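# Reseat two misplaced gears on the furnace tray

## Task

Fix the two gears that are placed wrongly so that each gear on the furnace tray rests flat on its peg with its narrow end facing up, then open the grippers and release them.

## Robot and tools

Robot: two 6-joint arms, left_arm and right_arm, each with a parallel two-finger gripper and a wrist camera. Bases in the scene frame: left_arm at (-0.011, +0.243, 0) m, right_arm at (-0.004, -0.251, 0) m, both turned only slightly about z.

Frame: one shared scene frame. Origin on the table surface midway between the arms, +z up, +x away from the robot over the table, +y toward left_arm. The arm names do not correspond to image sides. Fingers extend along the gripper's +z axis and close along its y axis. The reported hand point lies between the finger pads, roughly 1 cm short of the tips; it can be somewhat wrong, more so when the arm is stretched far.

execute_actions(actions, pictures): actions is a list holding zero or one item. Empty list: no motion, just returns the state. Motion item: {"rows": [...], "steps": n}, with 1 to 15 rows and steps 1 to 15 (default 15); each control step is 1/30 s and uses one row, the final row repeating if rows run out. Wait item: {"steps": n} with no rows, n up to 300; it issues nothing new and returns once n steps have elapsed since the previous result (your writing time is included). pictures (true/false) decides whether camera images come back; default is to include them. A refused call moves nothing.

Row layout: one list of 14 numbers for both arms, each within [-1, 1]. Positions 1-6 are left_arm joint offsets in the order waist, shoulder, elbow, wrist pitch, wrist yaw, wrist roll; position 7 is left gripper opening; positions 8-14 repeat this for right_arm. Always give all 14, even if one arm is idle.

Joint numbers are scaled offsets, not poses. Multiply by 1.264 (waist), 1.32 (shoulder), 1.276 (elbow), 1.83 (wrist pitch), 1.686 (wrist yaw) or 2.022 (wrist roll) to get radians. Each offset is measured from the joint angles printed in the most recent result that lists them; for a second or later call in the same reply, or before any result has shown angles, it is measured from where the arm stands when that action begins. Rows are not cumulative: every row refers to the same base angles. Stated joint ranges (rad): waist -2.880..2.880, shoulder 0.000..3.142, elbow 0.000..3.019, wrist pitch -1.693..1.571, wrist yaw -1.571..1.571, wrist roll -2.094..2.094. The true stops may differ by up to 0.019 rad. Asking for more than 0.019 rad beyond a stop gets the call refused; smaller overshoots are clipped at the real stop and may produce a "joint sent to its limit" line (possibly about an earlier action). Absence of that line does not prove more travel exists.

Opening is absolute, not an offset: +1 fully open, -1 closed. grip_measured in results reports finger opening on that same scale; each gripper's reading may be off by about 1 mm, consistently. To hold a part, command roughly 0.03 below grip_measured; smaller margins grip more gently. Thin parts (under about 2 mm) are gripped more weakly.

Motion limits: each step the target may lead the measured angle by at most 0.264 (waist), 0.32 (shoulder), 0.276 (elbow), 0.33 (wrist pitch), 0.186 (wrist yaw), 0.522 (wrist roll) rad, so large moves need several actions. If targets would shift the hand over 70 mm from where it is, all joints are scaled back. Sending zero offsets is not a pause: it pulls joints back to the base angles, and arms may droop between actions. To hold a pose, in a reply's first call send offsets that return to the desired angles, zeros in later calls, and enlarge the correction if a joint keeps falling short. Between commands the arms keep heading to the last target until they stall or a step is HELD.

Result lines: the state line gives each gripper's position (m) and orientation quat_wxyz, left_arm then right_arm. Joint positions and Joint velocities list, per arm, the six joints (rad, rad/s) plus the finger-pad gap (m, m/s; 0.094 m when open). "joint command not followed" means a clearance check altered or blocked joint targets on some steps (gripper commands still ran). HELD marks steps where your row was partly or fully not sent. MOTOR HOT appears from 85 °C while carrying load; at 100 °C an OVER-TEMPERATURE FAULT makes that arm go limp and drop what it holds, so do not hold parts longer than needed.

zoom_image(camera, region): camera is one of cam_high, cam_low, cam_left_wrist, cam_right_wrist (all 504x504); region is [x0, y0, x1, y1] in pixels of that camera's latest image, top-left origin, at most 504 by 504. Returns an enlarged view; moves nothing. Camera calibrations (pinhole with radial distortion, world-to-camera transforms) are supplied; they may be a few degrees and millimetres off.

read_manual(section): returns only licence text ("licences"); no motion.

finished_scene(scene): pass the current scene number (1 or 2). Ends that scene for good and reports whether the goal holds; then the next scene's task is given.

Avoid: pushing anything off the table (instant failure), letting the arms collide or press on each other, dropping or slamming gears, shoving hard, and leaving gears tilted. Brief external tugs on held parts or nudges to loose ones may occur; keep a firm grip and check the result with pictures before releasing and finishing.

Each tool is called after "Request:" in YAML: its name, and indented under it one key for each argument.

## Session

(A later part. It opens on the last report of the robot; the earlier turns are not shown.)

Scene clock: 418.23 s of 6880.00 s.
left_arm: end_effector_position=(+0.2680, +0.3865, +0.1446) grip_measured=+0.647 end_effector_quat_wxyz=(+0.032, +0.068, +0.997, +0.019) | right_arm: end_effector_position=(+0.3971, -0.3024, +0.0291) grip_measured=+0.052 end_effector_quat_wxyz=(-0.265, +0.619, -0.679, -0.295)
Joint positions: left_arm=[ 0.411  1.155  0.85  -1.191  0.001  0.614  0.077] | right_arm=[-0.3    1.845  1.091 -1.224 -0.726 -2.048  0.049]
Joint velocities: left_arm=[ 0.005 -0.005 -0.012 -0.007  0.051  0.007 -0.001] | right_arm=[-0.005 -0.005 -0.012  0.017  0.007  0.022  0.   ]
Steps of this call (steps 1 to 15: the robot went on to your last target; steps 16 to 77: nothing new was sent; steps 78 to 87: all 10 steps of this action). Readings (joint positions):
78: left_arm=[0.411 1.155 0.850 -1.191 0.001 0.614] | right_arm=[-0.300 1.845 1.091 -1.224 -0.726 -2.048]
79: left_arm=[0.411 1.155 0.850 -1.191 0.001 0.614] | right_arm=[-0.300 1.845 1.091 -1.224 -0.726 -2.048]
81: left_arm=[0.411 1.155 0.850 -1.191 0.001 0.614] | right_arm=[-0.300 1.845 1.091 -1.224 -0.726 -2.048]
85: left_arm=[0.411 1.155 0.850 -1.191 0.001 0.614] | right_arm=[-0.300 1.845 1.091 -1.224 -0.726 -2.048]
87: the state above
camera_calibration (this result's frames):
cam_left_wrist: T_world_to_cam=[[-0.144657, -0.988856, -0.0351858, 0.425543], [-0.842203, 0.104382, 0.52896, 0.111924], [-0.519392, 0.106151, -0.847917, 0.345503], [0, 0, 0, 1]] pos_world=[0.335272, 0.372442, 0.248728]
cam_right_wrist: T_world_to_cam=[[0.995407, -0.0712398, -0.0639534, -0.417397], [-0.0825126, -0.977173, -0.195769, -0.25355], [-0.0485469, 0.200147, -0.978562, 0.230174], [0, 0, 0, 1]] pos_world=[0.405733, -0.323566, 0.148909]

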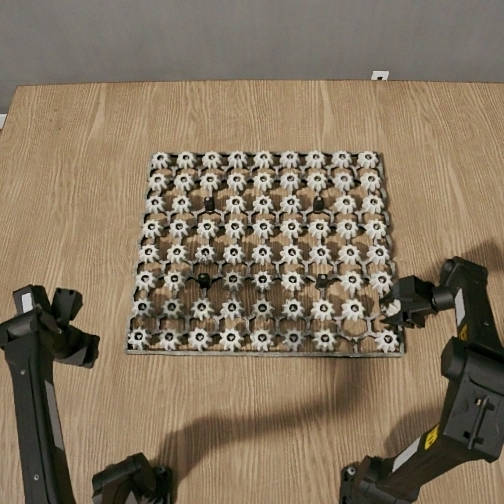

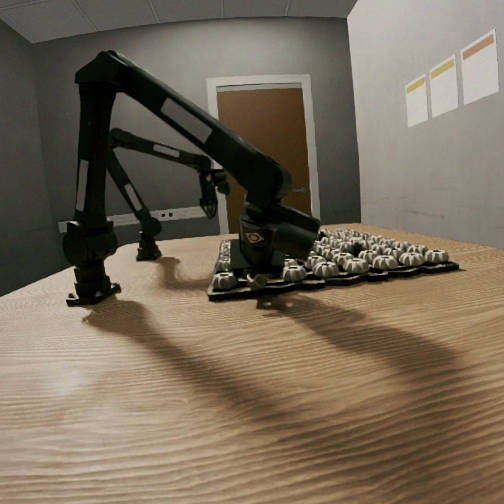

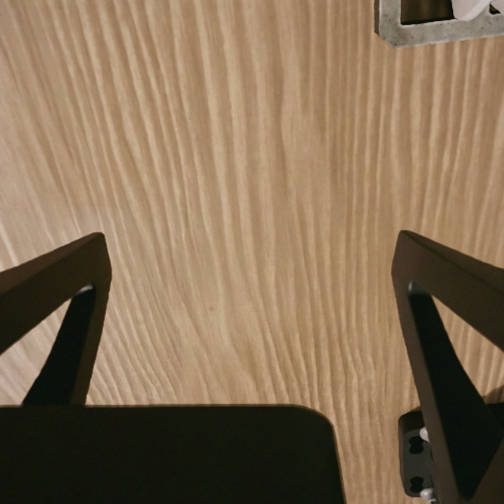

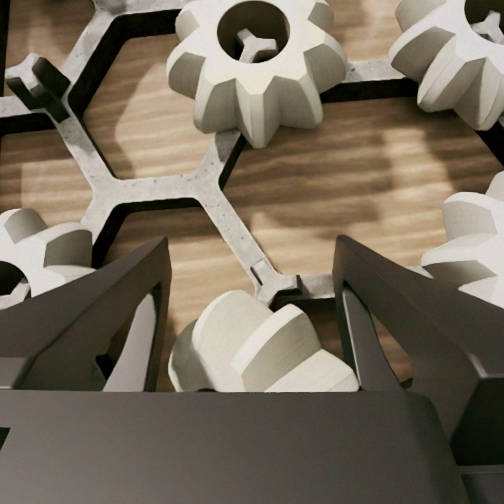

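Request:
execute_actions:
  actions:
    - {"rows":[[0,0,0,0,0,0,0.65,0,0,0.003,0,0,0,0.55],[0,0,0,0,0,0,0.65,0,0,0.003,0,0,0,0.55],[0,0,0,0,0,0,0.65,0,0,0.003,0,0,0,0.55],[0,0,0,0,0,0,0.65,0,0,0.003,0,0,0,0.55],[0,0,0,0,0,0,0.65,0,-0.02,0.03,-0.03,0,0,0.55],[0,0,0,0,0,0,0.65,-0.02,-0.04,0.06,-0.07,0,0,0.55],[0,0,0,0,0,0,0.65,-0.05,-0.06,0.1,-0.12,0,0,0.55]]}

Scene clock: 423.40 s of 6880.00 s.
left_arm: end_effector_position=(+0.2680, +0.3865, +0.1446) grip_measured=+0.647 end_effector_quat_wxyz=(+0.032, +0.068, +0.997, +0.019) | right_arm: end_effector_position=(+0.4026, -0.3352, +0.1064) grip_measured=+0.549 end_effector_quat_wxyz=(-0.276, +0.594, -0.700, -0.285)
Joint positions: left_arm=[ 0.411  1.155  0.85  -1.191  0.001  0.614  0.077] | right_arm=[-0.37   1.743  1.193 -1.428 -0.728 -2.049  0.073]
Joint velocities: left_arm=[-0.015  0.005 -0.007  0.012 -0.066 -0.022 -0.001] | right_arm=[-0.034 -0.151  0.066 -0.042  0.037  0.037  0.   ]
Steps of this call (steps 1 to 15: the robot went on to your last target; steps 16 to 90: nothing new was sent; then 1.67 s passed at rest; steps 91 to 105: all 15 steps of this action). Readings (joint positions):
91: left_arm=[0.411 1.155 0.850 -1.191 0.001 0.614] | right_arm=[-0.300 1.845 1.091 -1.224 -0.726 -2.048]
92: left_arm=[0.411 1.155 0.850 -1.191 0.001 0.614] | right_arm=[-0.300 1.845 1.091 -1.224 -0.726 -2.048]
94: left_arm=[0.411 1.155 0.850 -1.191 0.001 0.614] | right_arm=[-0.300 1.845 1.091 -1.224 -0.727 -2.049]
98: left_arm=[0.411 1.155 0.850 -1.191 0.001 0.614] | right_arm=[-0.312 1.830 1.125 -1.342 -0.728 -2.049]
105: the state above
camera_calibration (this result's frames):
cam_left_wrist: T_world_to_cam=[[-0.144657, -0.988856, -0.0351858, 0.425543], [-0.842203, 0.104382, 0.52896, 0.111924], [-0.519392, 0.106151, -0.847917, 0.345503], [0, 0, 0, 1]] pos_world=[0.335272, 0.372442, 0.248728]
cam_right_wrist: T_world_to_cam=[[0.988002, -0.141021, -0.0629746, -0.440764], [-0.150853, -0.968577, -0.197743, -0.239397], [-0.0331097, 0.20487, -0.978229, 0.307929], [0, 0, 0, 1]] pos_world=[0.409558, -0.357117, 0.226129]

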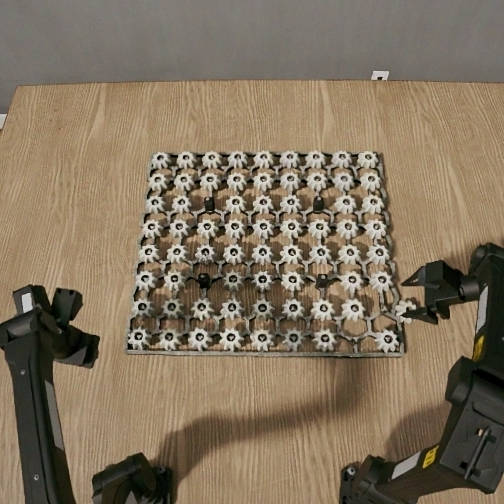

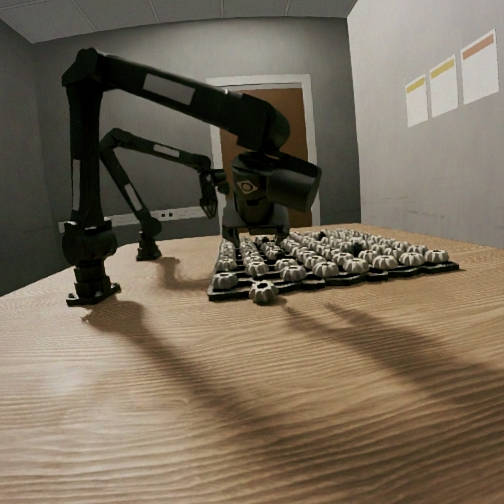

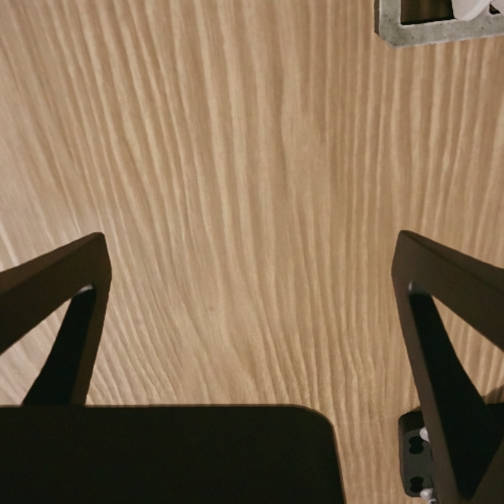

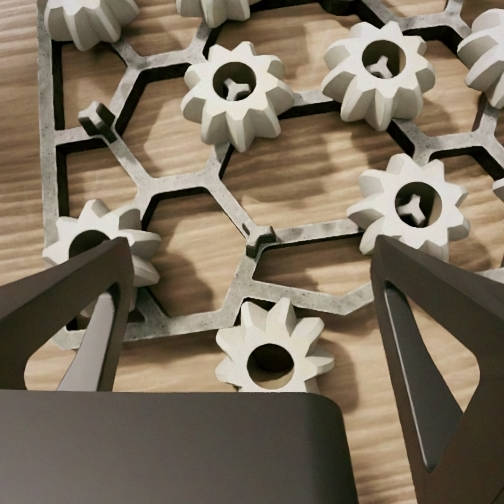

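Request:
execute_actions:
  actions:
    - {"rows":[[0,0,0,0,0,0,0.65,0.03,-0.07,0,0,0.1,0.03,0.8],[0,0,0,0,0,0,0.65,0.07,-0.134,-0.03,0.05,0.2,0.06,0.8],[0,0,0,0,0,0,0.65,0.11,-0.134,-0.06,0.1,0.3,0.1,0.8],[0,0,0,0,0,0,0.65,0.165,-0.134,-0.09,0.15,0.432,0.1,0.8],[0,0,0,0,0,0,0.65,0.165,-0.134,-0.09,0.197,0.432,0.1,0.8]]}
  pictures: false

Request:
execute_actions:
  actions:
    - {"steps":15}

Scene clock: 438.10 s of 6880.00 s.
left_arm: end_effector_position=(+0.2680, +0.3865, +0.1446) grip_measured=+0.647 end_effector_quat_wxyz=(+0.032, +0.068, +0.997, +0.019) | right_arm: end_effector_position=(+0.4139, -0.3625, +0.0983) grip_measured=+0.799 end_effector_quat_wxyz=(-0.010, +0.719, -0.695, +0.016)
Joint positions: left_arm=[ 0.411  1.155  0.85  -1.191  0.001  0.614  0.077] | right_arm=[-0.148  1.544  1.091 -1.081 -0.002 -1.866  0.084]
Joint velocities: left_arm=[-0.005 -0.015 -0.002 -0.012 -0.022 -0.022  0.   ] | right_arm=[-0.19   0.112  0.002 -0.007 -0.007  0.11   0.   ]
Steps of this call (steps 1 to 15: the robot went on to your last target; steps 16 to 90: nothing new was sent; then 11.20 s passed at rest; steps 91 to 105: all 15 steps of this action). Readings (joint positions):
91: left_arm=[0.411 1.155 0.850 -1.191 0.001 0.614] | right_arm=[-0.366 1.741 1.194 -1.430 -0.654 -2.041]
92: left_arm=[0.411 1.155 0.850 -1.191 0.001 0.614] | right_arm=[-0.358 1.724 1.185 -1.414 -0.552 -2.023]
94: left_arm=[0.411 1.155 0.850 -1.191 0.001 0.614] | right_arm=[-0.313 1.654 1.138 -1.307 -0.348 -1.966]
98: left_arm=[0.411 1.155 0.850 -1.191 0.001 0.614] | right_arm=[-0.157 1.544 1.092 -1.113 -0.029 -1.902]
105: the state above

Scene clock: 438.60 s of 6880.00 s.
left_arm: end_effector_position=(+0.2680, +0.3865, +0.1446) grip_measured=+0.647 end_effector_quat_wxyz=(+0.032, +0.068, +0.997, +0.019) | right_arm: end_effector_position=(+0.4122, -0.3677, +0.0945) grip_measured=+0.799 end_effector_quat_wxyz=(-0.007, +0.711, -0.703, +0.012)
Joint positions: left_arm=[ 0.411  1.155  0.85  -1.191  0.001  0.614  0.077] | right_arm=[-0.161  1.553  1.091 -1.081 -0.001 -1.857  0.084]
Joint velocities: left_arm=[ 0.005 -0.005  0.002 -0.012  0.007  0.022 -0.001] | right_arm=[-0.005 -0.024 -0.002 -0.007  0.081  0.051  0.   ]
Steps of this call (steps 1 to 15: the robot went on to your last target). Readings (joint positions):
1: left_arm=[0.411 1.155 0.850 -1.191 0.001 0.614] | right_arm=[-0.154 1.547 1.091 -1.081 -0.002 -1.864]
2: left_arm=[0.411 1.155 0.850 -1.191 0.001 0.614] | right_arm=[-0.158 1.550 1.091 -1.081 -0.002 -1.862]
4: left_arm=[0.411 1.155 0.850 -1.191 0.001 0.614] | right_arm=[-0.161 1.553 1.091 -1.081 -0.001 -1.860]
8: left_arm=[0.411 1.155 0.850 -1.191 0.001 0.614] | right_arm=[-0.161 1.553 1.091 -1.081 -0.001 -1.858]
15: the state above
camera_calibration (this result's frames):
cam_left_wrist: T_world_to_cam=[[-0.144657, -0.988856, -0.0351858, 0.425543], [-0.842203, 0.104382, 0.52896, 0.111924], [-0.519392, 0.106151, -0.847917, 0.345503], [0, 0, 0, 1]] pos_world=[0.335272, 0.372442, 0.248728]
cam_right_wrist: T_world_to_cam=[[0.999096, 0.0114991, 0.0409267, -0.413842], [-0.0144204, -0.813971, 0.580727, -0.344752], [0.039991, -0.580792, -0.813069, -0.0313177], [0, 0, 0, 1]] pos_world=[0.409749, -0.294048, 0.19168]

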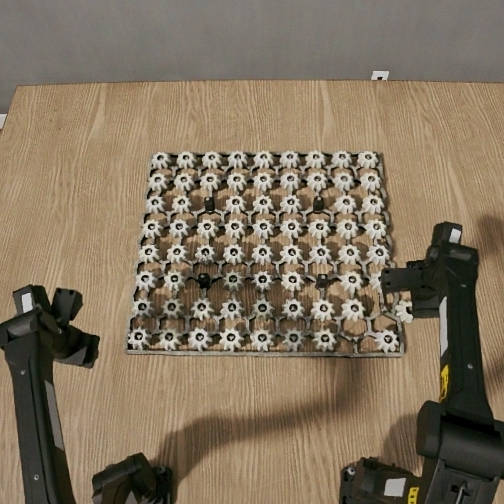

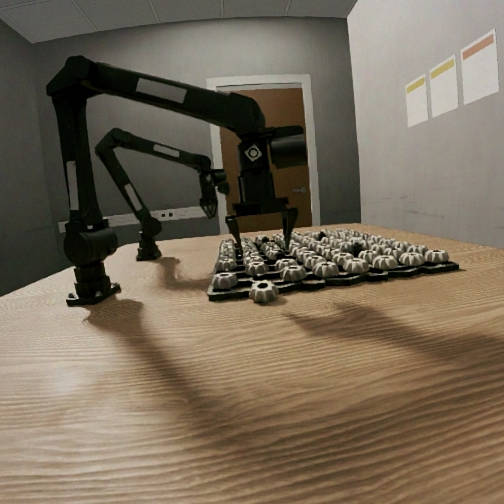

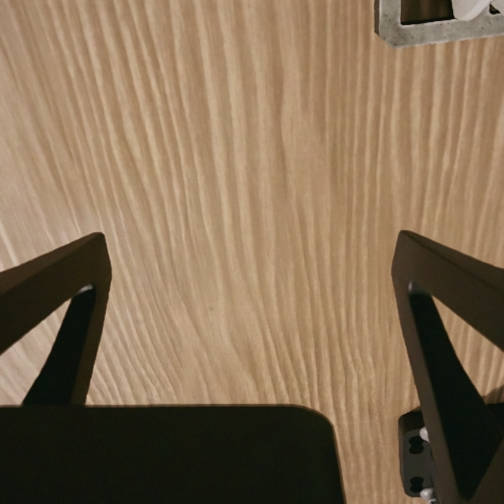

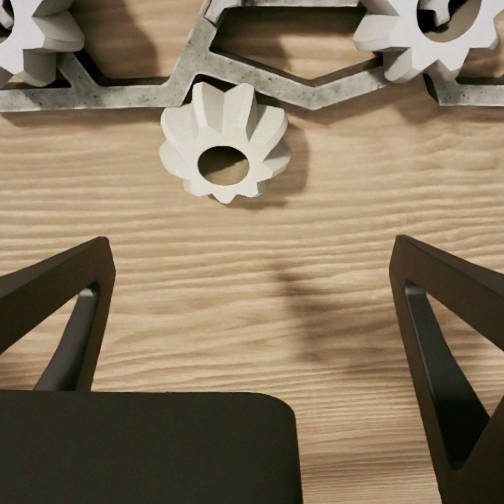

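Request:
execute_actions:
  actions:
    - {"rows":[[0,0,0,0,0,0,0.65,0,0.025,-0.03,0.035,0,0,0.8],[0,0,0,0,0,0,0.65,0,0.05,-0.06,0.07,0,0,0.8],[0,0,0,0,0,0,0.65,0,0.073,-0.09,0.106,0,0,0.8]]}

Scene clock: 445.40 s of 6880.00 s.
left_arm: end_effector_position=(+0.2680, +0.3865, +0.1446) grip_measured=+0.647 end_effector_quat_wxyz=(+0.032, +0.068, +0.997, +0.019) | right_arm: end_effector_position=(+0.3963, -0.3632, +0.0148) grip_measured=+0.799 end_effector_quat_wxyz=(+0.003, +0.711, -0.703, -0.006)
Joint positions: left_arm=[ 0.411  1.155  0.85  -1.191  0.001  0.614  0.077] | right_arm=[-0.161  1.658  0.974 -0.9   -0.001 -1.856  0.084]
Joint velocities: left_arm=[-0.005  0.015 -0.002 -0.002  0.007 -0.007 -0.   ] | right_arm=[-0.015 -0.073  0.002 -0.027 -0.007 -0.066 -0.   ]
Steps of this call (steps 1 to 15: the robot went on to your last target; steps 16 to 90: nothing new was sent; then 3.30 s passed at rest; steps 91 to 105: all 15 steps of this action). Readings (joint positions):
91: left_arm=[0.411 1.155 0.850 -1.191 0.001 0.614] | right_arm=[-0.161 1.553 1.088 -1.071 -0.001 -1.856]
92: left_arm=[0.411 1.155 0.850 -1.191 0.001 0.614] | right_arm=[-0.161 1.554 1.078 -1.042 -0.001 -1.856]
94: left_arm=[0.411 1.155 0.850 -1.191 0.001 0.614] | right_arm=[-0.161 1.566 1.041 -0.956 -0.001 -1.856]
98: left_arm=[0.411 1.155 0.850 -1.191 0.001 0.614] | right_arm=[-0.161 1.635 0.988 -0.906 -0.001 -1.856]
105: the state above
camera_calibration (this result's frames):
cam_left_wrist: T_world_to_cam=[[-0.144657, -0.988856, -0.0351858, 0.425543], [-0.842203, 0.104382, 0.52896, 0.111924], [-0.519392, 0.106151, -0.847917, 0.345503], [0, 0, 0, 1]] pos_world=[0.335272, 0.372442, 0.248728]
cam_right_wrist: T_world_to_cam=[[0.99994, 0.0108818, 0.00140092, -0.394692], [0.00812689, -0.820392, 0.571744, -0.30619], [0.00737092, -0.571698, -0.820431, -0.0765453], [0, 0, 0, 1]] pos_world=[0.397721, -0.290662, 0.112815]

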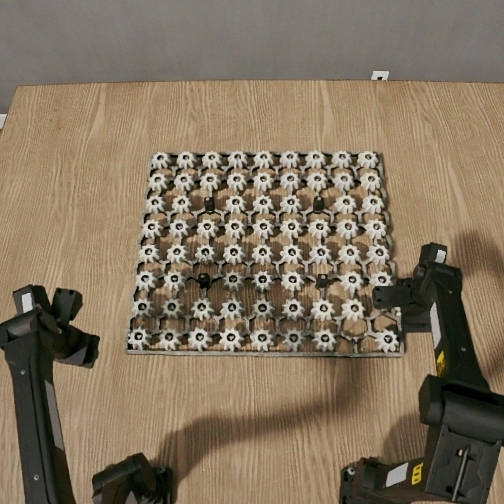

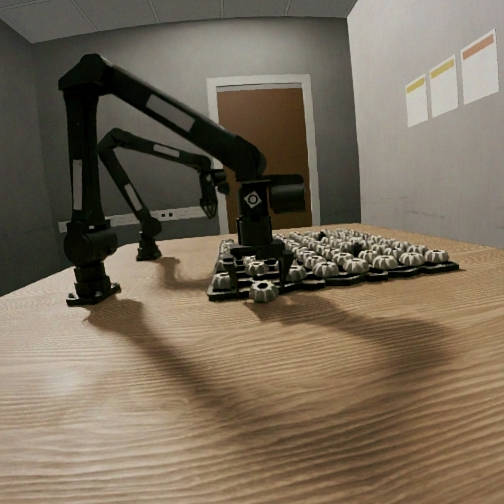

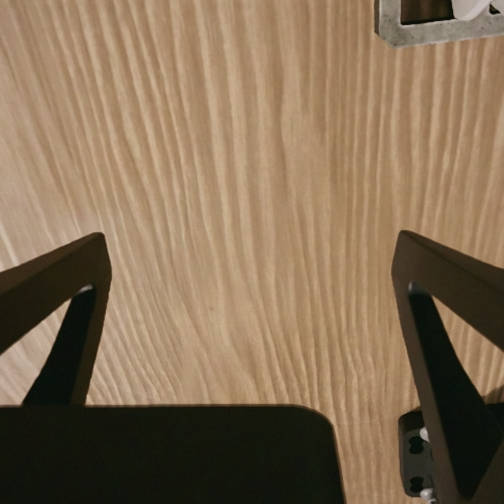

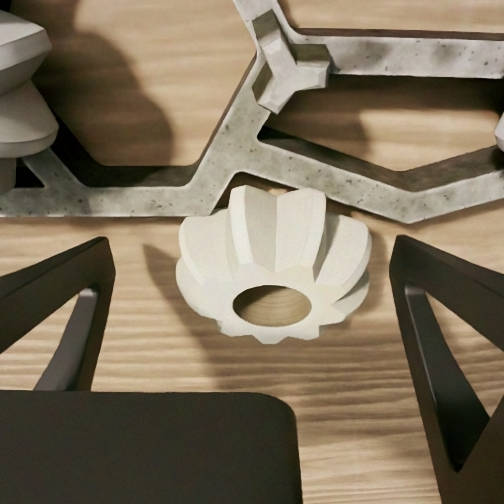

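Request:
execute_actions:
  actions:
    - {"rows":[[0,0,0,0,0,0,0.65,0,0.01,0,0.015,0,0,0.8],[0,0,0,0,0,0,0.65,0,0.02,0,0.025,0,0,0.8],[0,0,0,0,0,0,0.65,0,0.02,0,0.025,0,0,0.8]]}

Scene clock: 451.00 s of 6880.00 s.
left_arm: end_effector_position=(+0.2680, +0.3865, +0.1446) grip_measured=+0.647 end_effector_quat_wxyz=(+0.032, +0.068, +0.997, +0.019) | right_arm: end_effector_position=(+0.4030, -0.3651, +0.0110) grip_measured=+0.799 end_effector_quat_wxyz=(-0.003, +0.711, -0.703, +0.005)
Joint positions: left_arm=[ 0.411  1.155  0.85  -1.191  0.001  0.614  0.077] | right_arm=[-0.161  1.667  0.974 -0.867 -0.001 -1.856  0.084]
Joint velocities: left_arm=[-0.005 -0.015 -0.022  0.007  0.007 -0.037 -0.   ] | right_arm=[-0.005 -0.005  0.002  0.002 -0.007 -0.022 -0.001]
Steps of this call (steps 1 to 15: the robot went on to your last target; steps 16 to 90: nothing new was sent; then 2.10 s passed at rest; steps 91 to 105: all 15 steps of this action). Readings (joint positions):
91: left_arm=[0.411 1.155 0.850 -1.191 0.001 0.614] | right_arm=[-0.161 1.651 0.974 -0.897 -0.001 -1.856]
92: left_arm=[0.411 1.155 0.850 -1.191 0.001 0.614] | right_arm=[-0.161 1.652 0.974 -0.890 -0.001 -1.856]
94: left_arm=[0.411 1.155 0.850 -1.191 0.001 0.614] | right_arm=[-0.161 1.656 0.974 -0.873 -0.001 -1.856]
98: left_arm=[0.411 1.155 0.850 -1.191 0.001 0.614] | right_arm=[-0.161 1.665 0.974 -0.867 -0.001 -1.856]
105: the state above
camera_calibration (this result's frames):
cam_left_wrist: T_world_to_cam=[[-0.144657, -0.988856, -0.0351858, 0.425543], [-0.842203, 0.104382, 0.52896, 0.111924], [-0.519392, 0.106151, -0.847917, 0.345503], [0, 0, 0, 1]] pos_world=[0.335272, 0.372442, 0.248728]
cam_right_wrist: T_world_to_cam=[[0.999649, 0.0109634, 0.0240978, -0.401544], [-0.00495253, -0.816718, 0.577016, -0.29908], [0.0260071, -0.576933, -0.816378, -0.0902667], [0, 0, 0, 1]] pos_world=[0.40227, -0.29194, 0.108558]

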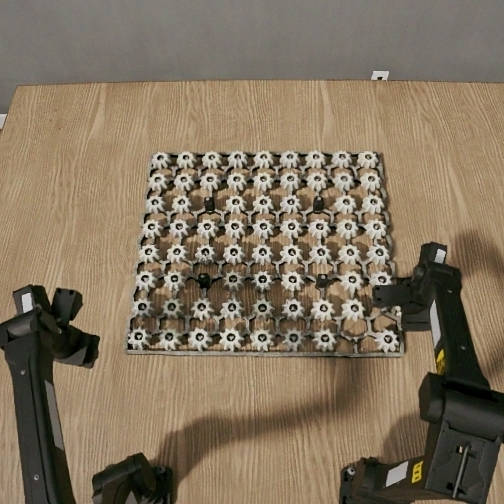

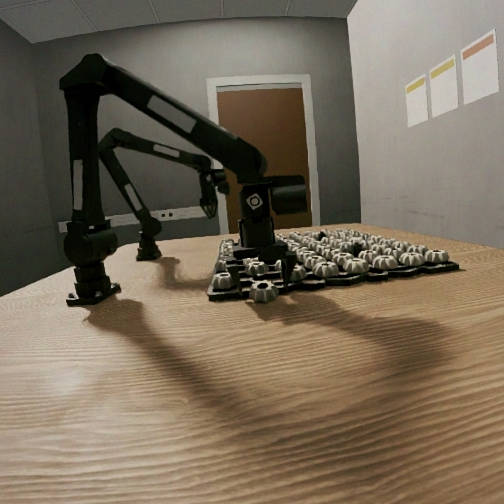

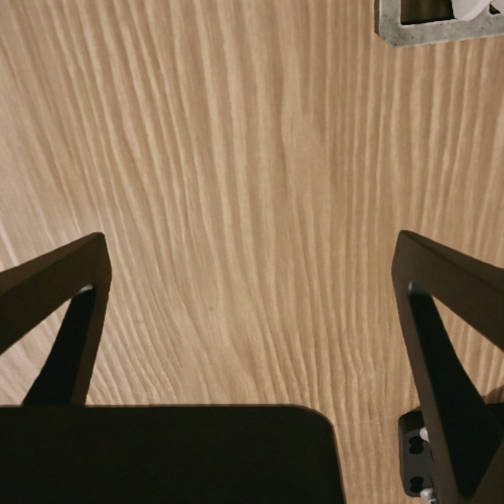

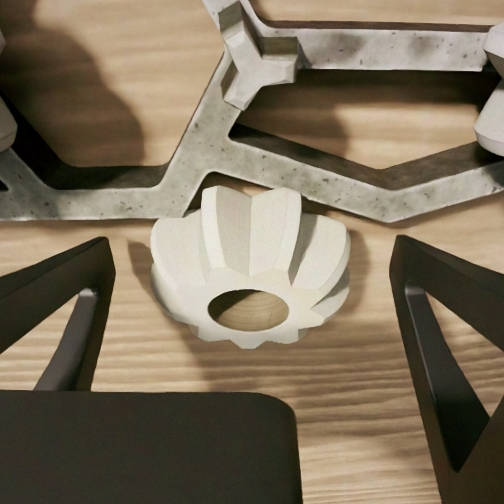

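Request:
execute_actions:
  actions:
    - {"rows":[[0,0,0,0,0,0,0.65,0,0.005,0,0,0,0,0.45],[0,0,0,0,0,0,0.65,0,0.005,0,0,0,0,0.45],[0,0,0,0,0,0,0.65,0,0.005,0,0,0,0,0.45],[0,0,0,0,0,0,0.65,0,0.005,0,0,0,0,0.45],[0,0,0,0,0,0,0.65,0,0.005,0,0,0,0,0.14]]}

Scene clock: 454.57 s of 6880.00 s.
left_arm: end_effector_position=(+0.2680, +0.3865, +0.1446) grip_measured=+0.647 end_effector_quat_wxyz=(+0.032, +0.068, +0.997, +0.019) | right_arm: end_effector_position=(+0.4030, -0.3652, +0.0110) grip_measured=+0.206 end_effector_quat_wxyz=(-0.003, +0.711, -0.703, +0.005)
Joint positions: left_arm=[ 0.411  1.155  0.85  -1.191  0.001  0.614  0.077] | right_arm=[-0.161  1.667  0.974 -0.867 -0.001 -1.857  0.057]
Joint velocities: left_arm=[-0.005 -0.005  0.007  0.027 -0.051  0.037 -0.001] | right_arm=[-0.005 -0.005 -0.012 -0.012  0.007 -0.007 -0.   ]
Steps of this call (steps 1 to 15: the robot went on to your last target; steps 16 to 90: nothing new was sent; then 0.07 s passed at rest; steps 91 to 105: all 15 steps of this action). Readings (joint positions):
91: left_arm=[0.411 1.155 0.850 -1.191 0.001 0.614] | right_arm=[-0.161 1.667 0.974 -0.867 -0.001 -1.856]
92: left_arm=[0.411 1.155 0.850 -1.191 0.001 0.614] | right_arm=[-0.161 1.667 0.974 -0.867 -0.001 -1.856]
94: left_arm=[0.411 1.155 0.850 -1.191 0.001 0.614] | right_arm=[-0.161 1.667 0.974 -0.867 -0.001 -1.856]
98: left_arm=[0.411 1.155 0.850 -1.191 0.001 0.614] | right_arm=[-0.161 1.667 0.974 -0.867 -0.001 -1.857]
105: the state above
camera_calibration (this result's frames):
cam_left_wrist: T_world_to_cam=[[-0.144657, -0.988856, -0.0351858, 0.425543], [-0.842203, 0.104382, 0.52896, 0.111924], [-0.519392, 0.106151, -0.847917, 0.345503], [0, 0, 0, 1]] pos_world=[0.335272, 0.372442, 0.248728]
cam_right_wrist: T_world_to_cam=[[0.999648, 0.0113494, 0.0239897, -0.401383], [-0.0045845, -0.816506, 0.577319, -0.299206], [0.02614, -0.577226, -0.816166, -0.0904657], [0, 0, 0, 1]] pos_world=[0.402235, -0.291967, 0.108531]

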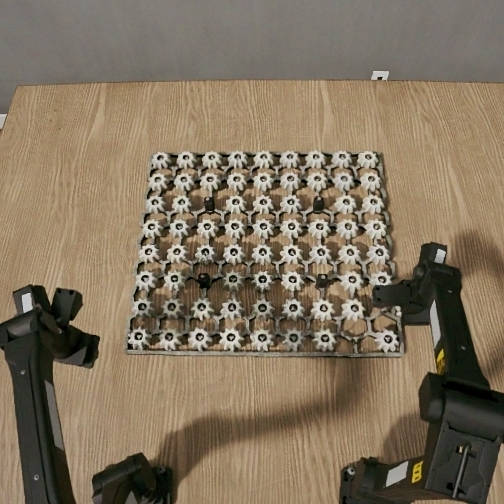

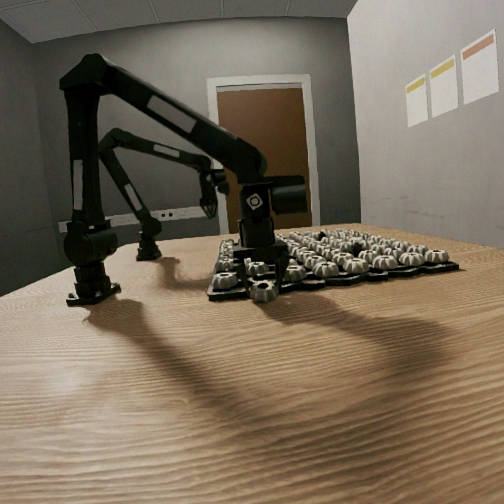

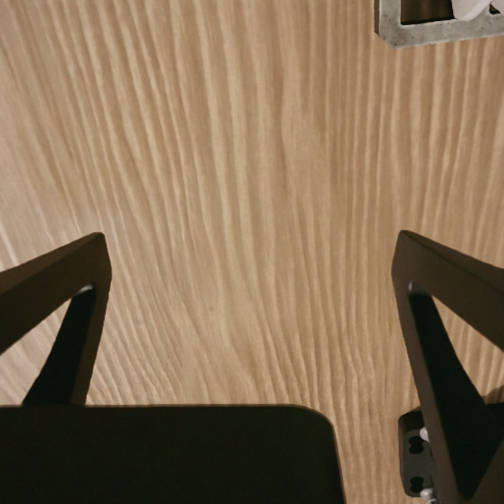

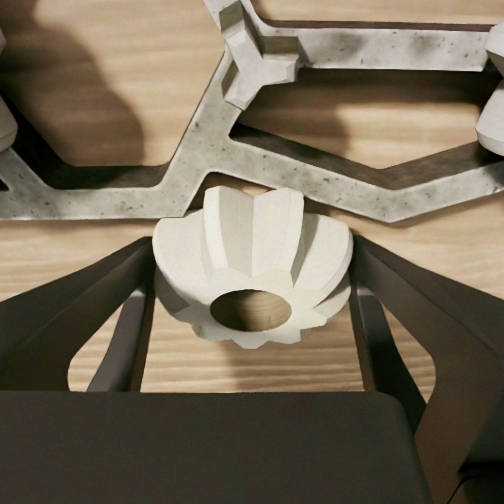

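Request:
execute_actions:
  actions:
    - {"rows":[[0,0,0,0,0,0,0.65,0,-0.015,0.025,-0.025,0,0,0.14],[0,0,0,0,0,0,0.65,0,-0.03,0.05,-0.05,0,0,0.14],[0,0,0,0,0,0,0.65,0,-0.05,0.07,-0.075,0,0,0.14],[0,0,0,0,0,0,0.65,0,-0.05,0.07,-0.075,0,0,0.14],[0,0,0,0,0,0,0.65,0,-0.05,0.07,-0.075,0,0,0.14],[0,0,0,0,0,0,0.65,0,-0.05,0.07,-0.075,0,0,0.14],[0,0,0,0,0,0,0.65,0.03,-0.055,0.07,-0.08,0,0.02,0.14],[0,0,0,0,0,0,0.65,0.06,-0.06,0.07,-0.085,0,0.04,0.14],[0,0,0,0,0,0,0.65,0.09,-0.065,0.07,-0.09,0,0.06,0.14],[0,0,0,0,0,0,0.65,0.116,-0.07,0.07,-0.095,0,0.073,0.14]]}
  pictures: false

Request:
execute_actions:
  actions:
    - {"steps":15}

Scene clock: 466.70 s of 6880.00 s.
left_arm: end_effector_position=(+0.2680, +0.3865, +0.1446) grip_measured=+0.647 end_effector_quat_wxyz=(+0.032, +0.068, +0.997, +0.019) | right_arm: end_effector_position=(+0.4012, -0.2946, +0.0551) grip_measured=+0.206 end_effector_quat_wxyz=(+0.007, +0.730, -0.683, -0.014)
Joint positions: left_arm=[ 0.411  1.155  0.85  -1.191  0.001  0.614  0.077] | right_arm=[ 0.003  1.582  1.008 -1.027 -0.006 -1.746  0.057]
Joint velocities: left_arm=[-0.005 -0.005  0.007 -0.002 -0.037  0.022  0.   ] | right_arm=[ 0.337 -0.015  0.002 -0.007  0.037  0.183  0.001]
Steps of this call (steps 1 to 15: the robot went on to your last target; steps 16 to 90: nothing new was sent; then 8.63 s passed at rest; steps 91 to 105: all 15 steps of this action). Readings (joint positions):
91: left_arm=[0.411 1.155 0.850 -1.191 0.001 0.614] | right_arm=[-0.161 1.667 0.974 -0.872 -0.001 -1.857]
92: left_arm=[0.411 1.155 0.850 -1.191 0.001 0.614] | right_arm=[-0.161 1.666 0.976 -0.886 0.002 -1.856]
94: left_arm=[0.411 1.155 0.850 -1.191 0.001 0.614] | right_arm=[-0.161 1.660 0.994 -0.935 0.003 -1.855]
98: left_arm=[0.411 1.155 0.850 -1.191 0.001 0.614] | right_arm=[-0.153 1.618 1.004 -0.991 0.002 -1.840]
105: the state above

Scene clock: 467.20 s of 6880.00 s.
left_arm: end_effector_position=(+0.2680, +0.3865, +0.1446) grip_measured=+0.647 end_effector_quat_wxyz=(+0.032, +0.068, +0.997, +0.019) | right_arm: end_effector_position=(+0.4000, -0.3011, +0.0551) grip_measured=+0.206 end_effector_quat_wxyz=(+0.009, +0.716, -0.698, -0.014)
Joint positions: left_arm=[ 0.411  1.155  0.85  -1.191  0.001  0.614  0.077] | right_arm=[-0.011  1.582  1.008 -1.029 -0.002 -1.72   0.057]
Joint velocities: left_arm=[ 0.005 -0.005 -0.007  0.007  0.022 -0.022 -0.001] | right_arm=[-0.005 -0.005 -0.022 -0.007  0.007 -0.037 -0.   ]
Steps of this call (steps 1 to 15: the robot went on to your last target). Readings (joint positions):
1: left_arm=[0.411 1.155 0.850 -1.191 0.001 0.614] | right_arm=[0.012 1.582 1.008 -1.027 -0.007 -1.741]
2: left_arm=[0.411 1.155 0.850 -1.191 0.001 0.614] | right_arm=[0.013 1.582 1.008 -1.028 -0.007 -1.736]
4: left_arm=[0.411 1.155 0.850 -1.191 0.001 0.614] | right_arm=[0.007 1.582 1.008 -1.029 -0.005 -1.730]
8: left_arm=[0.411 1.155 0.850 -1.191 0.001 0.614] | right_arm=[-0.009 1.582 1.008 -1.029 -0.003 -1.723]
15: the state above
camera_calibration (this result's frames):
cam_left_wrist: T_world_to_cam=[[-0.144657, -0.988856, -0.0351858, 0.425543], [-0.842203, 0.104382, 0.52896, 0.111924], [-0.519392, 0.106151, -0.847917, 0.345503], [0, 0, 0, 1]] pos_world=[0.335272, 0.372442, 0.248728]
cam_right_wrist: T_world_to_cam=[[0.999542, 0.0238688, -0.0185855, -0.393972], [0.0302053, -0.821322, 0.569664, -0.287334], [-0.00166748, -0.569965, -0.821668, -0.00378346], [0, 0, 0, 1]] pos_world=[0.402464, -0.228746, 0.153253]

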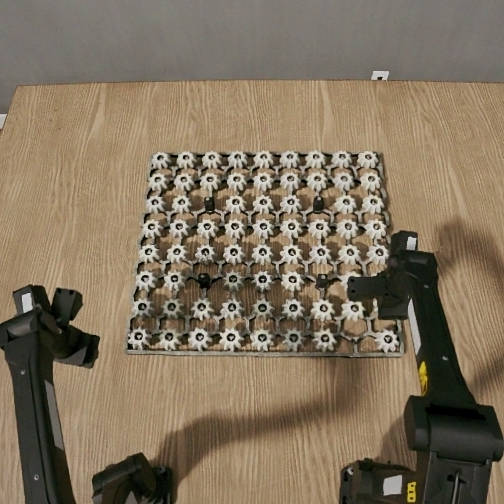

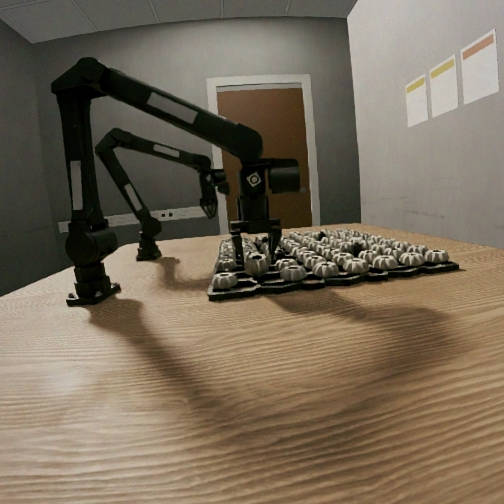

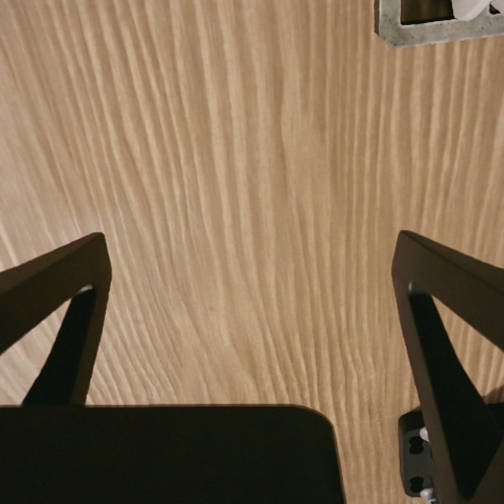

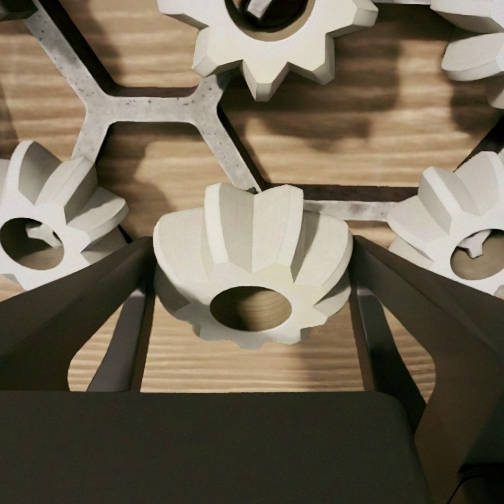

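Request:
execute_actions:
  actions:
    - {"rows":[[0,0,0,0,0,0,0.65,-0.01,0,0,0.015,0,0,0.14],[0,0,0,0,0,0,0.65,-0.01,0,0,0.015,0,0,0.14],[0,0,0,0,0,0,0.65,-0.01,0,0,0.015,0,0,0.14],[0,0,0,0,0,0,0.65,-0.01,0.01,-0.01,0.03,0,0,0.14],[0,0,0,0,0,0,0.65,-0.01,0.022,-0.022,0.046,0,0,0.14]]}

Scene clock: 473.27 s of 6880.00 s.
left_arm: end_effector_position=(+0.2680, +0.3865, +0.1446) grip_measured=+0.647 end_effector_quat_wxyz=(+0.032, +0.068, +0.997, +0.019) | right_arm: end_effector_position=(+0.4074, -0.3039, +0.0441) grip_measured=+0.206 end_effector_quat_wxyz=(-0.003, +0.713, -0.701, +0.000)
Joint positions: left_arm=[ 0.411  1.155  0.85  -1.191  0.001  0.614  0.077] | right_arm=[-0.016  1.596  0.991 -0.962 -0.005 -1.718  0.057]
Joint velocities: left_arm=[ 0.015 -0.015 -0.007 -0.012  0.066 -0.022  0.001] | right_arm=[ 0.005 -0.005 -0.002  0.007  0.022 -0.051 -0.001]
Steps of this call (steps 1 to 15: the robot went on to your last target; steps 16 to 90: nothing new was sent; then 2.57 s passed at rest; steps 91 to 105: all 15 steps of this action). Readings (joint positions):
91: left_arm=[0.411 1.155 0.850 -1.191 0.001 0.614] | right_arm=[-0.011 1.582 1.008 -1.027 -0.002 -1.718]
92: left_arm=[0.411 1.155 0.850 -1.191 0.001 0.614] | right_arm=[-0.012 1.582 1.008 -1.023 -0.002 -1.718]
94: left_arm=[0.411 1.155 0.850 -1.191 0.001 0.614] | right_arm=[-0.014 1.582 1.006 -1.012 -0.002 -1.718]
98: left_arm=[0.411 1.155 0.850 -1.191 0.001 0.614] | right_arm=[-0.016 1.594 0.991 -0.963 -0.003 -1.718]
105: the state above
camera_calibration (this result's frames):
cam_left_wrist: T_world_to_cam=[[-0.144657, -0.988856, -0.0351858, 0.425543], [-0.842203, 0.104382, 0.52896, 0.111924], [-0.519392, 0.106151, -0.847917, 0.345503], [0, 0, 0, 1]] pos_world=[0.335272, 0.372442, 0.248728]
cam_right_wrist: T_world_to_cam=[[0.999695, 0.0173522, 0.0175889, -0.405127], [0.00416738, -0.820102, 0.572203, -0.272689], [0.0243536, -0.571955, -0.819924, -0.0256608], [0, 0, 0, 1]] pos_world=[0.406765, -0.231279, 0.142119]

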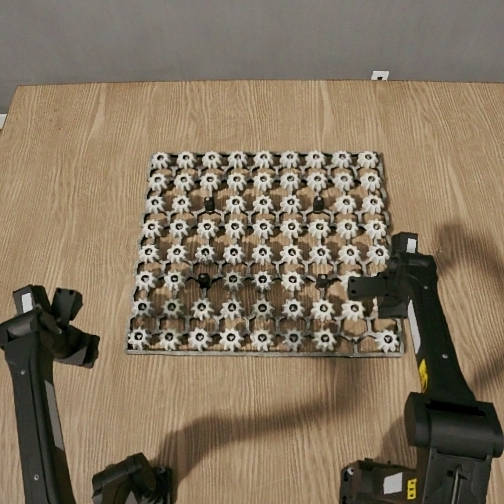

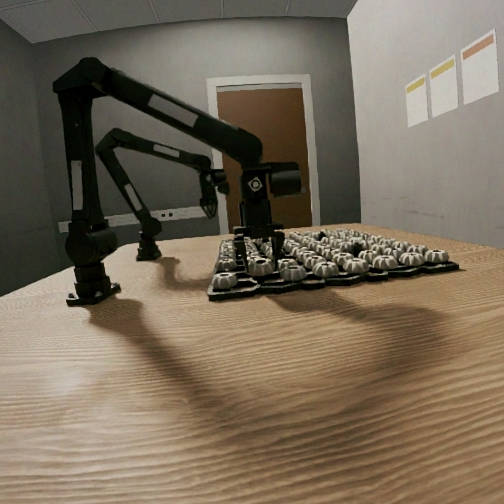

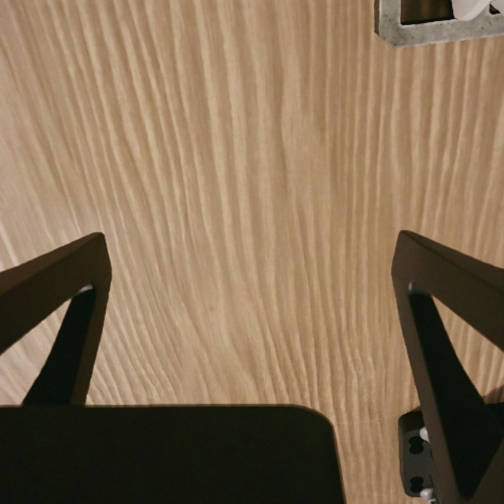

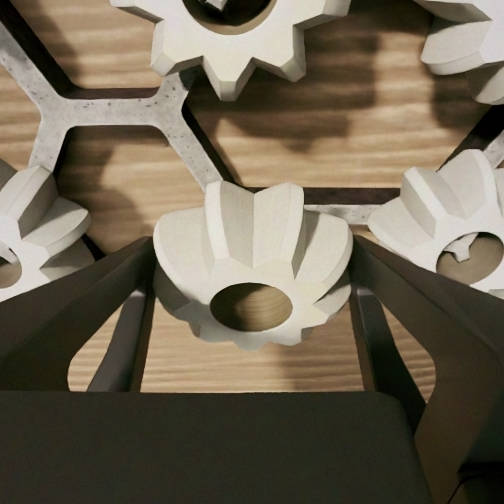

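Request:
execute_actions:
  actions:
    - {"rows":[[0,0,0,0,0,0,0.65,0,0.008,-0.01,0.012,0,0,0.14],[0,0,0,0,0,0,0.65,0,0.016,-0.018,0.024,0,0,0.14],[0,0,0,0,0,0,0.65,0,0.026,-0.024,0.036,0,0,0.14]]}

Scene clock: 479.13 s of 6880.00 s.
left_arm: end_effector_position=(+0.2680, +0.3865, +0.1446) grip_measured=+0.647 end_effector_quat_wxyz=(+0.032, +0.068, +0.997, +0.019) | right_arm: end_effector_position=(+0.4072, -0.3036, +0.0436) grip_measured=+0.206 end_effector_quat_wxyz=(-0.007, +0.713, -0.701, +0.005)
Joint positions: left_arm=[ 0.411  1.155  0.85  -1.191  0.001  0.614  0.077] | right_arm=[-0.016  1.589  0.981 -0.945 -0.006 -1.718  0.057]
Joint velocities: left_arm=[-0.005 -0.005 -0.007  0.002  0.022 -0.037 -0.   ] | right_arm=[-0.005 -0.005  0.022 -0.017 -0.037  0.007 -0.002]
Steps of this call (steps 1 to 15: the robot went on to your last target; steps 16 to 90: nothing new was sent; then 2.37 s passed at rest; steps 91 to 105: all 15 steps of this action). Readings (joint positions):
91: left_arm=[0.411 1.155 0.850 -1.191 0.001 0.614] | right_arm=[-0.016 1.596 0.991 -0.962 -0.005 -1.718]
92: left_arm=[0.411 1.155 0.850 -1.191 0.001 0.614] | right_arm=[-0.016 1.596 0.990 -0.959 -0.005 -1.718]
94: left_arm=[0.411 1.155 0.850 -1.191 0.001 0.614] | right_arm=[-0.016 1.593 0.985 -0.952 -0.006 -1.718]
98: left_arm=[0.411 1.155 0.850 -1.191 0.001 0.614] | right_arm=[-0.016 1.589 0.981 -0.945 -0.006 -1.718]
105: the state above
camera_calibration (this result's frames):
cam_left_wrist: T_world_to_cam=[[-0.144657, -0.988856, -0.0351858, 0.425543], [-0.842203, 0.104382, 0.52896, 0.111924], [-0.519392, 0.106151, -0.847917, 0.345503], [0, 0, 0, 1]] pos_world=[0.335272, 0.372442, 0.248728]
cam_right_wrist: T_world_to_cam=[[0.999381, 0.0173769, 0.030583, -0.405431], [-0.00326996, -0.819792, 0.572653, -0.269111], [0.0350226, -0.572398, -0.819227, -0.0304729], [0, 0, 0, 1]] pos_world=[0.405367, -0.231012, 0.141542]

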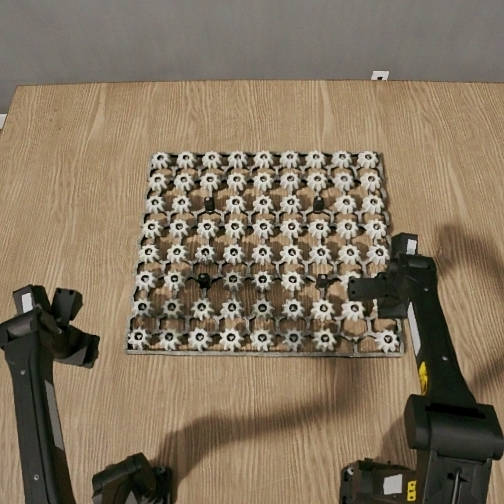

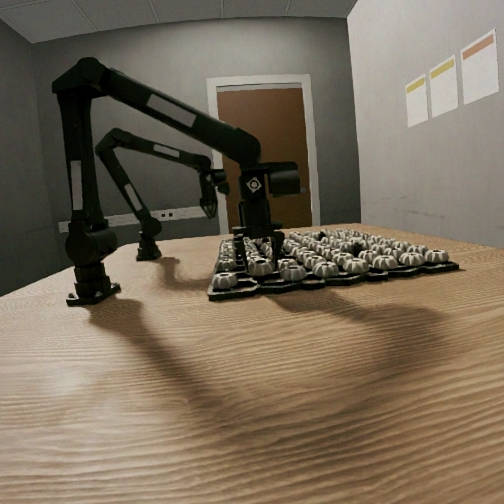

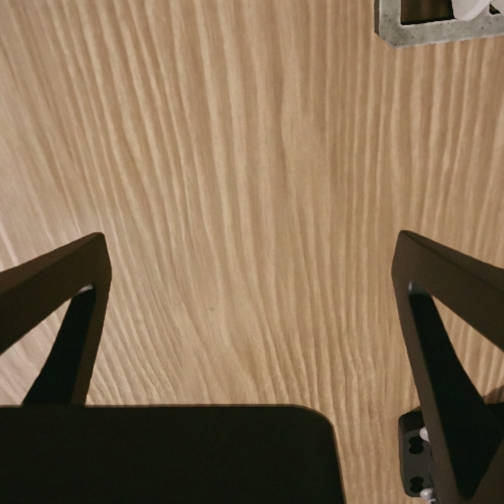

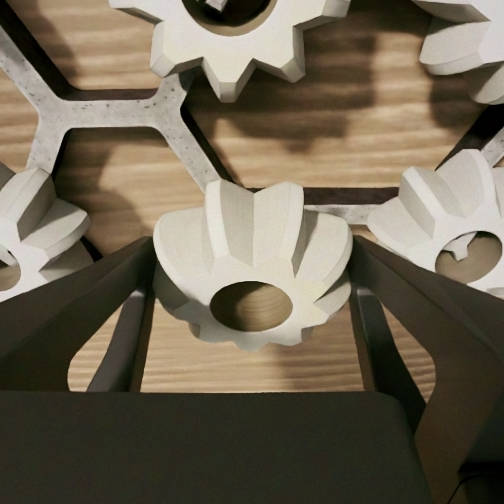

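Request:
execute_actions:
  actions:
    - {"rows":[[0,0,0,0,0,0,0.65,0,-0.005,0.008,-0.008,0,0,0.14],[0,0,0,0,0,0,0.65,0,-0.005,0.008,-0.008,0,0,0.14],[0,0,0,0,0,0,0.65,0,-0.005,0.008,-0.008,0,0,0.14],[0,0,0,0,0,0,0.65,-0.014,-0.005,0.008,-0.008,0,0,0.14],[0,0,0,0,0,0,0.65,-0.014,-0.005,0.008,-0.008,0,0,0.14],[0,0,0,0,0,0,0.65,-0.014,-0.005,0.008,-0.008,0,0,0.14],[0,0,0,0,0,0,0.65,-0.014,-0.005,0.008,-0.008,0,0,0.14],[0,0,0,0,0,0,0.65,-0.014,-0.005,0.008,-0.008,0,0,0.14],[0,0,0,0,0,0,0.65,-0.014,0.008,-0.004,0.004,0,0,0.14],[0,0,0,0,0,0,0.65,-0.014,0.018,-0.012,0.014,0,0,0.14],[0,0,0,0,0,0,0.65,-0.014,0.028,-0.02,0.024,0,0,0.14]]}

Scene clock: 491.67 s of 6880.00 s.
left_arm: end_effector_position=(+0.2680, +0.3865, +0.1446) grip_measured=+0.647 end_effector_quat_wxyz=(+0.032, +0.068, +0.997, +0.019) | right_arm: end_effector_position=(+0.4066, -0.3085, +0.0418) grip_measured=+0.206 end_effector_quat_wxyz=(-0.008, +0.709, -0.705, +0.006)
Joint positions: left_arm=[ 0.411  1.155  0.85  -1.191  0.001  0.614  0.077] | right_arm=[-0.028  1.591  0.977 -0.938 -0.005 -1.718  0.057]
Joint velocities: left_arm=[ 0.015  0.005 -0.017 -0.022  0.007  0.007  0.   ] | right_arm=[-0.005  0.005 -0.012 -0.007  0.022 -0.007 -0.   ]
Steps of this call (steps 1 to 15: the robot went on to your last target; steps 16 to 90: nothing new was sent; then 9.03 s passed at rest; steps 91 to 105: all 15 steps of this action). Readings (joint positions):
91: left_arm=[0.411 1.155 0.850 -1.191 0.001 0.614] | right_arm=[-0.016 1.587 0.981 -0.948 -0.006 -1.718]
92: left_arm=[0.411 1.155 0.850 -1.191 0.001 0.614] | right_arm=[-0.016 1.586 0.981 -0.948 -0.006 -1.718]
94: left_arm=[0.411 1.155 0.850 -1.191 0.001 0.614] | right_arm=[-0.017 1.586 0.981 -0.949 -0.006 -1.718]
98: left_arm=[0.411 1.155 0.850 -1.191 0.001 0.614] | right_arm=[-0.024 1.586 0.981 -0.949 -0.006 -1.718]
105: the state above
camera_calibration (this result's frames):
cam_left_wrist: T_world_to_cam=[[-0.144657, -0.988856, -0.0351858, 0.425543], [-0.842203, 0.104382, 0.52896, 0.111924], [-0.519392, 0.106151, -0.847917, 0.345503], [0, 0, 0, 1]] pos_world=[0.335272, 0.372442, 0.248728]
cam_right_wrist: T_world_to_cam=[[0.999459, 0.00595758, 0.0323571, -0.408286], [-0.0136832, -0.819114, 0.573468, -0.267628], [0.0299207, -0.5736, -0.818589, -0.0330186], [0, 0, 0, 1]] pos_world=[0.405391, -0.235725, 0.139659]

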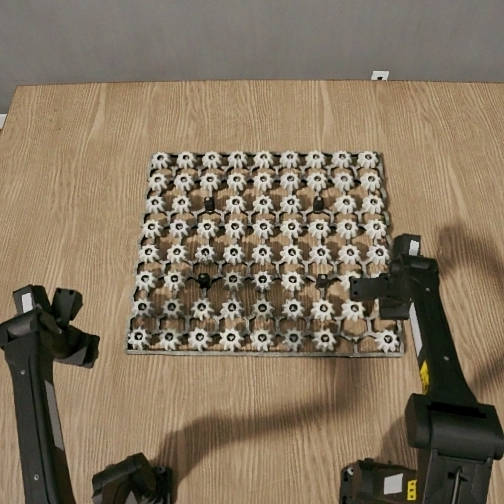

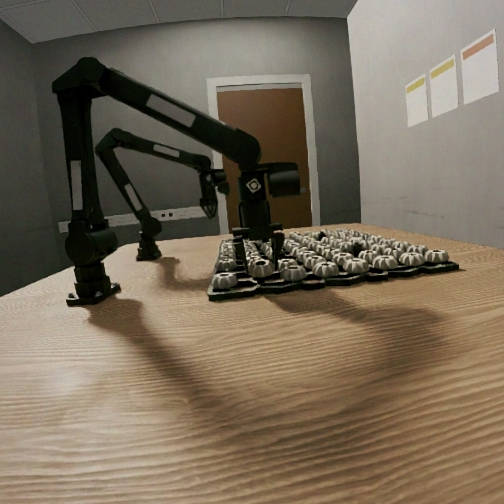

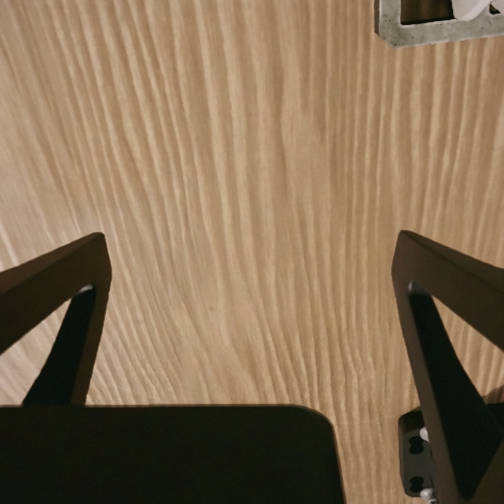

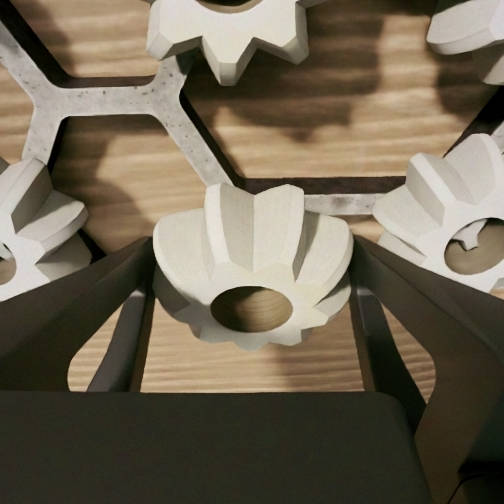

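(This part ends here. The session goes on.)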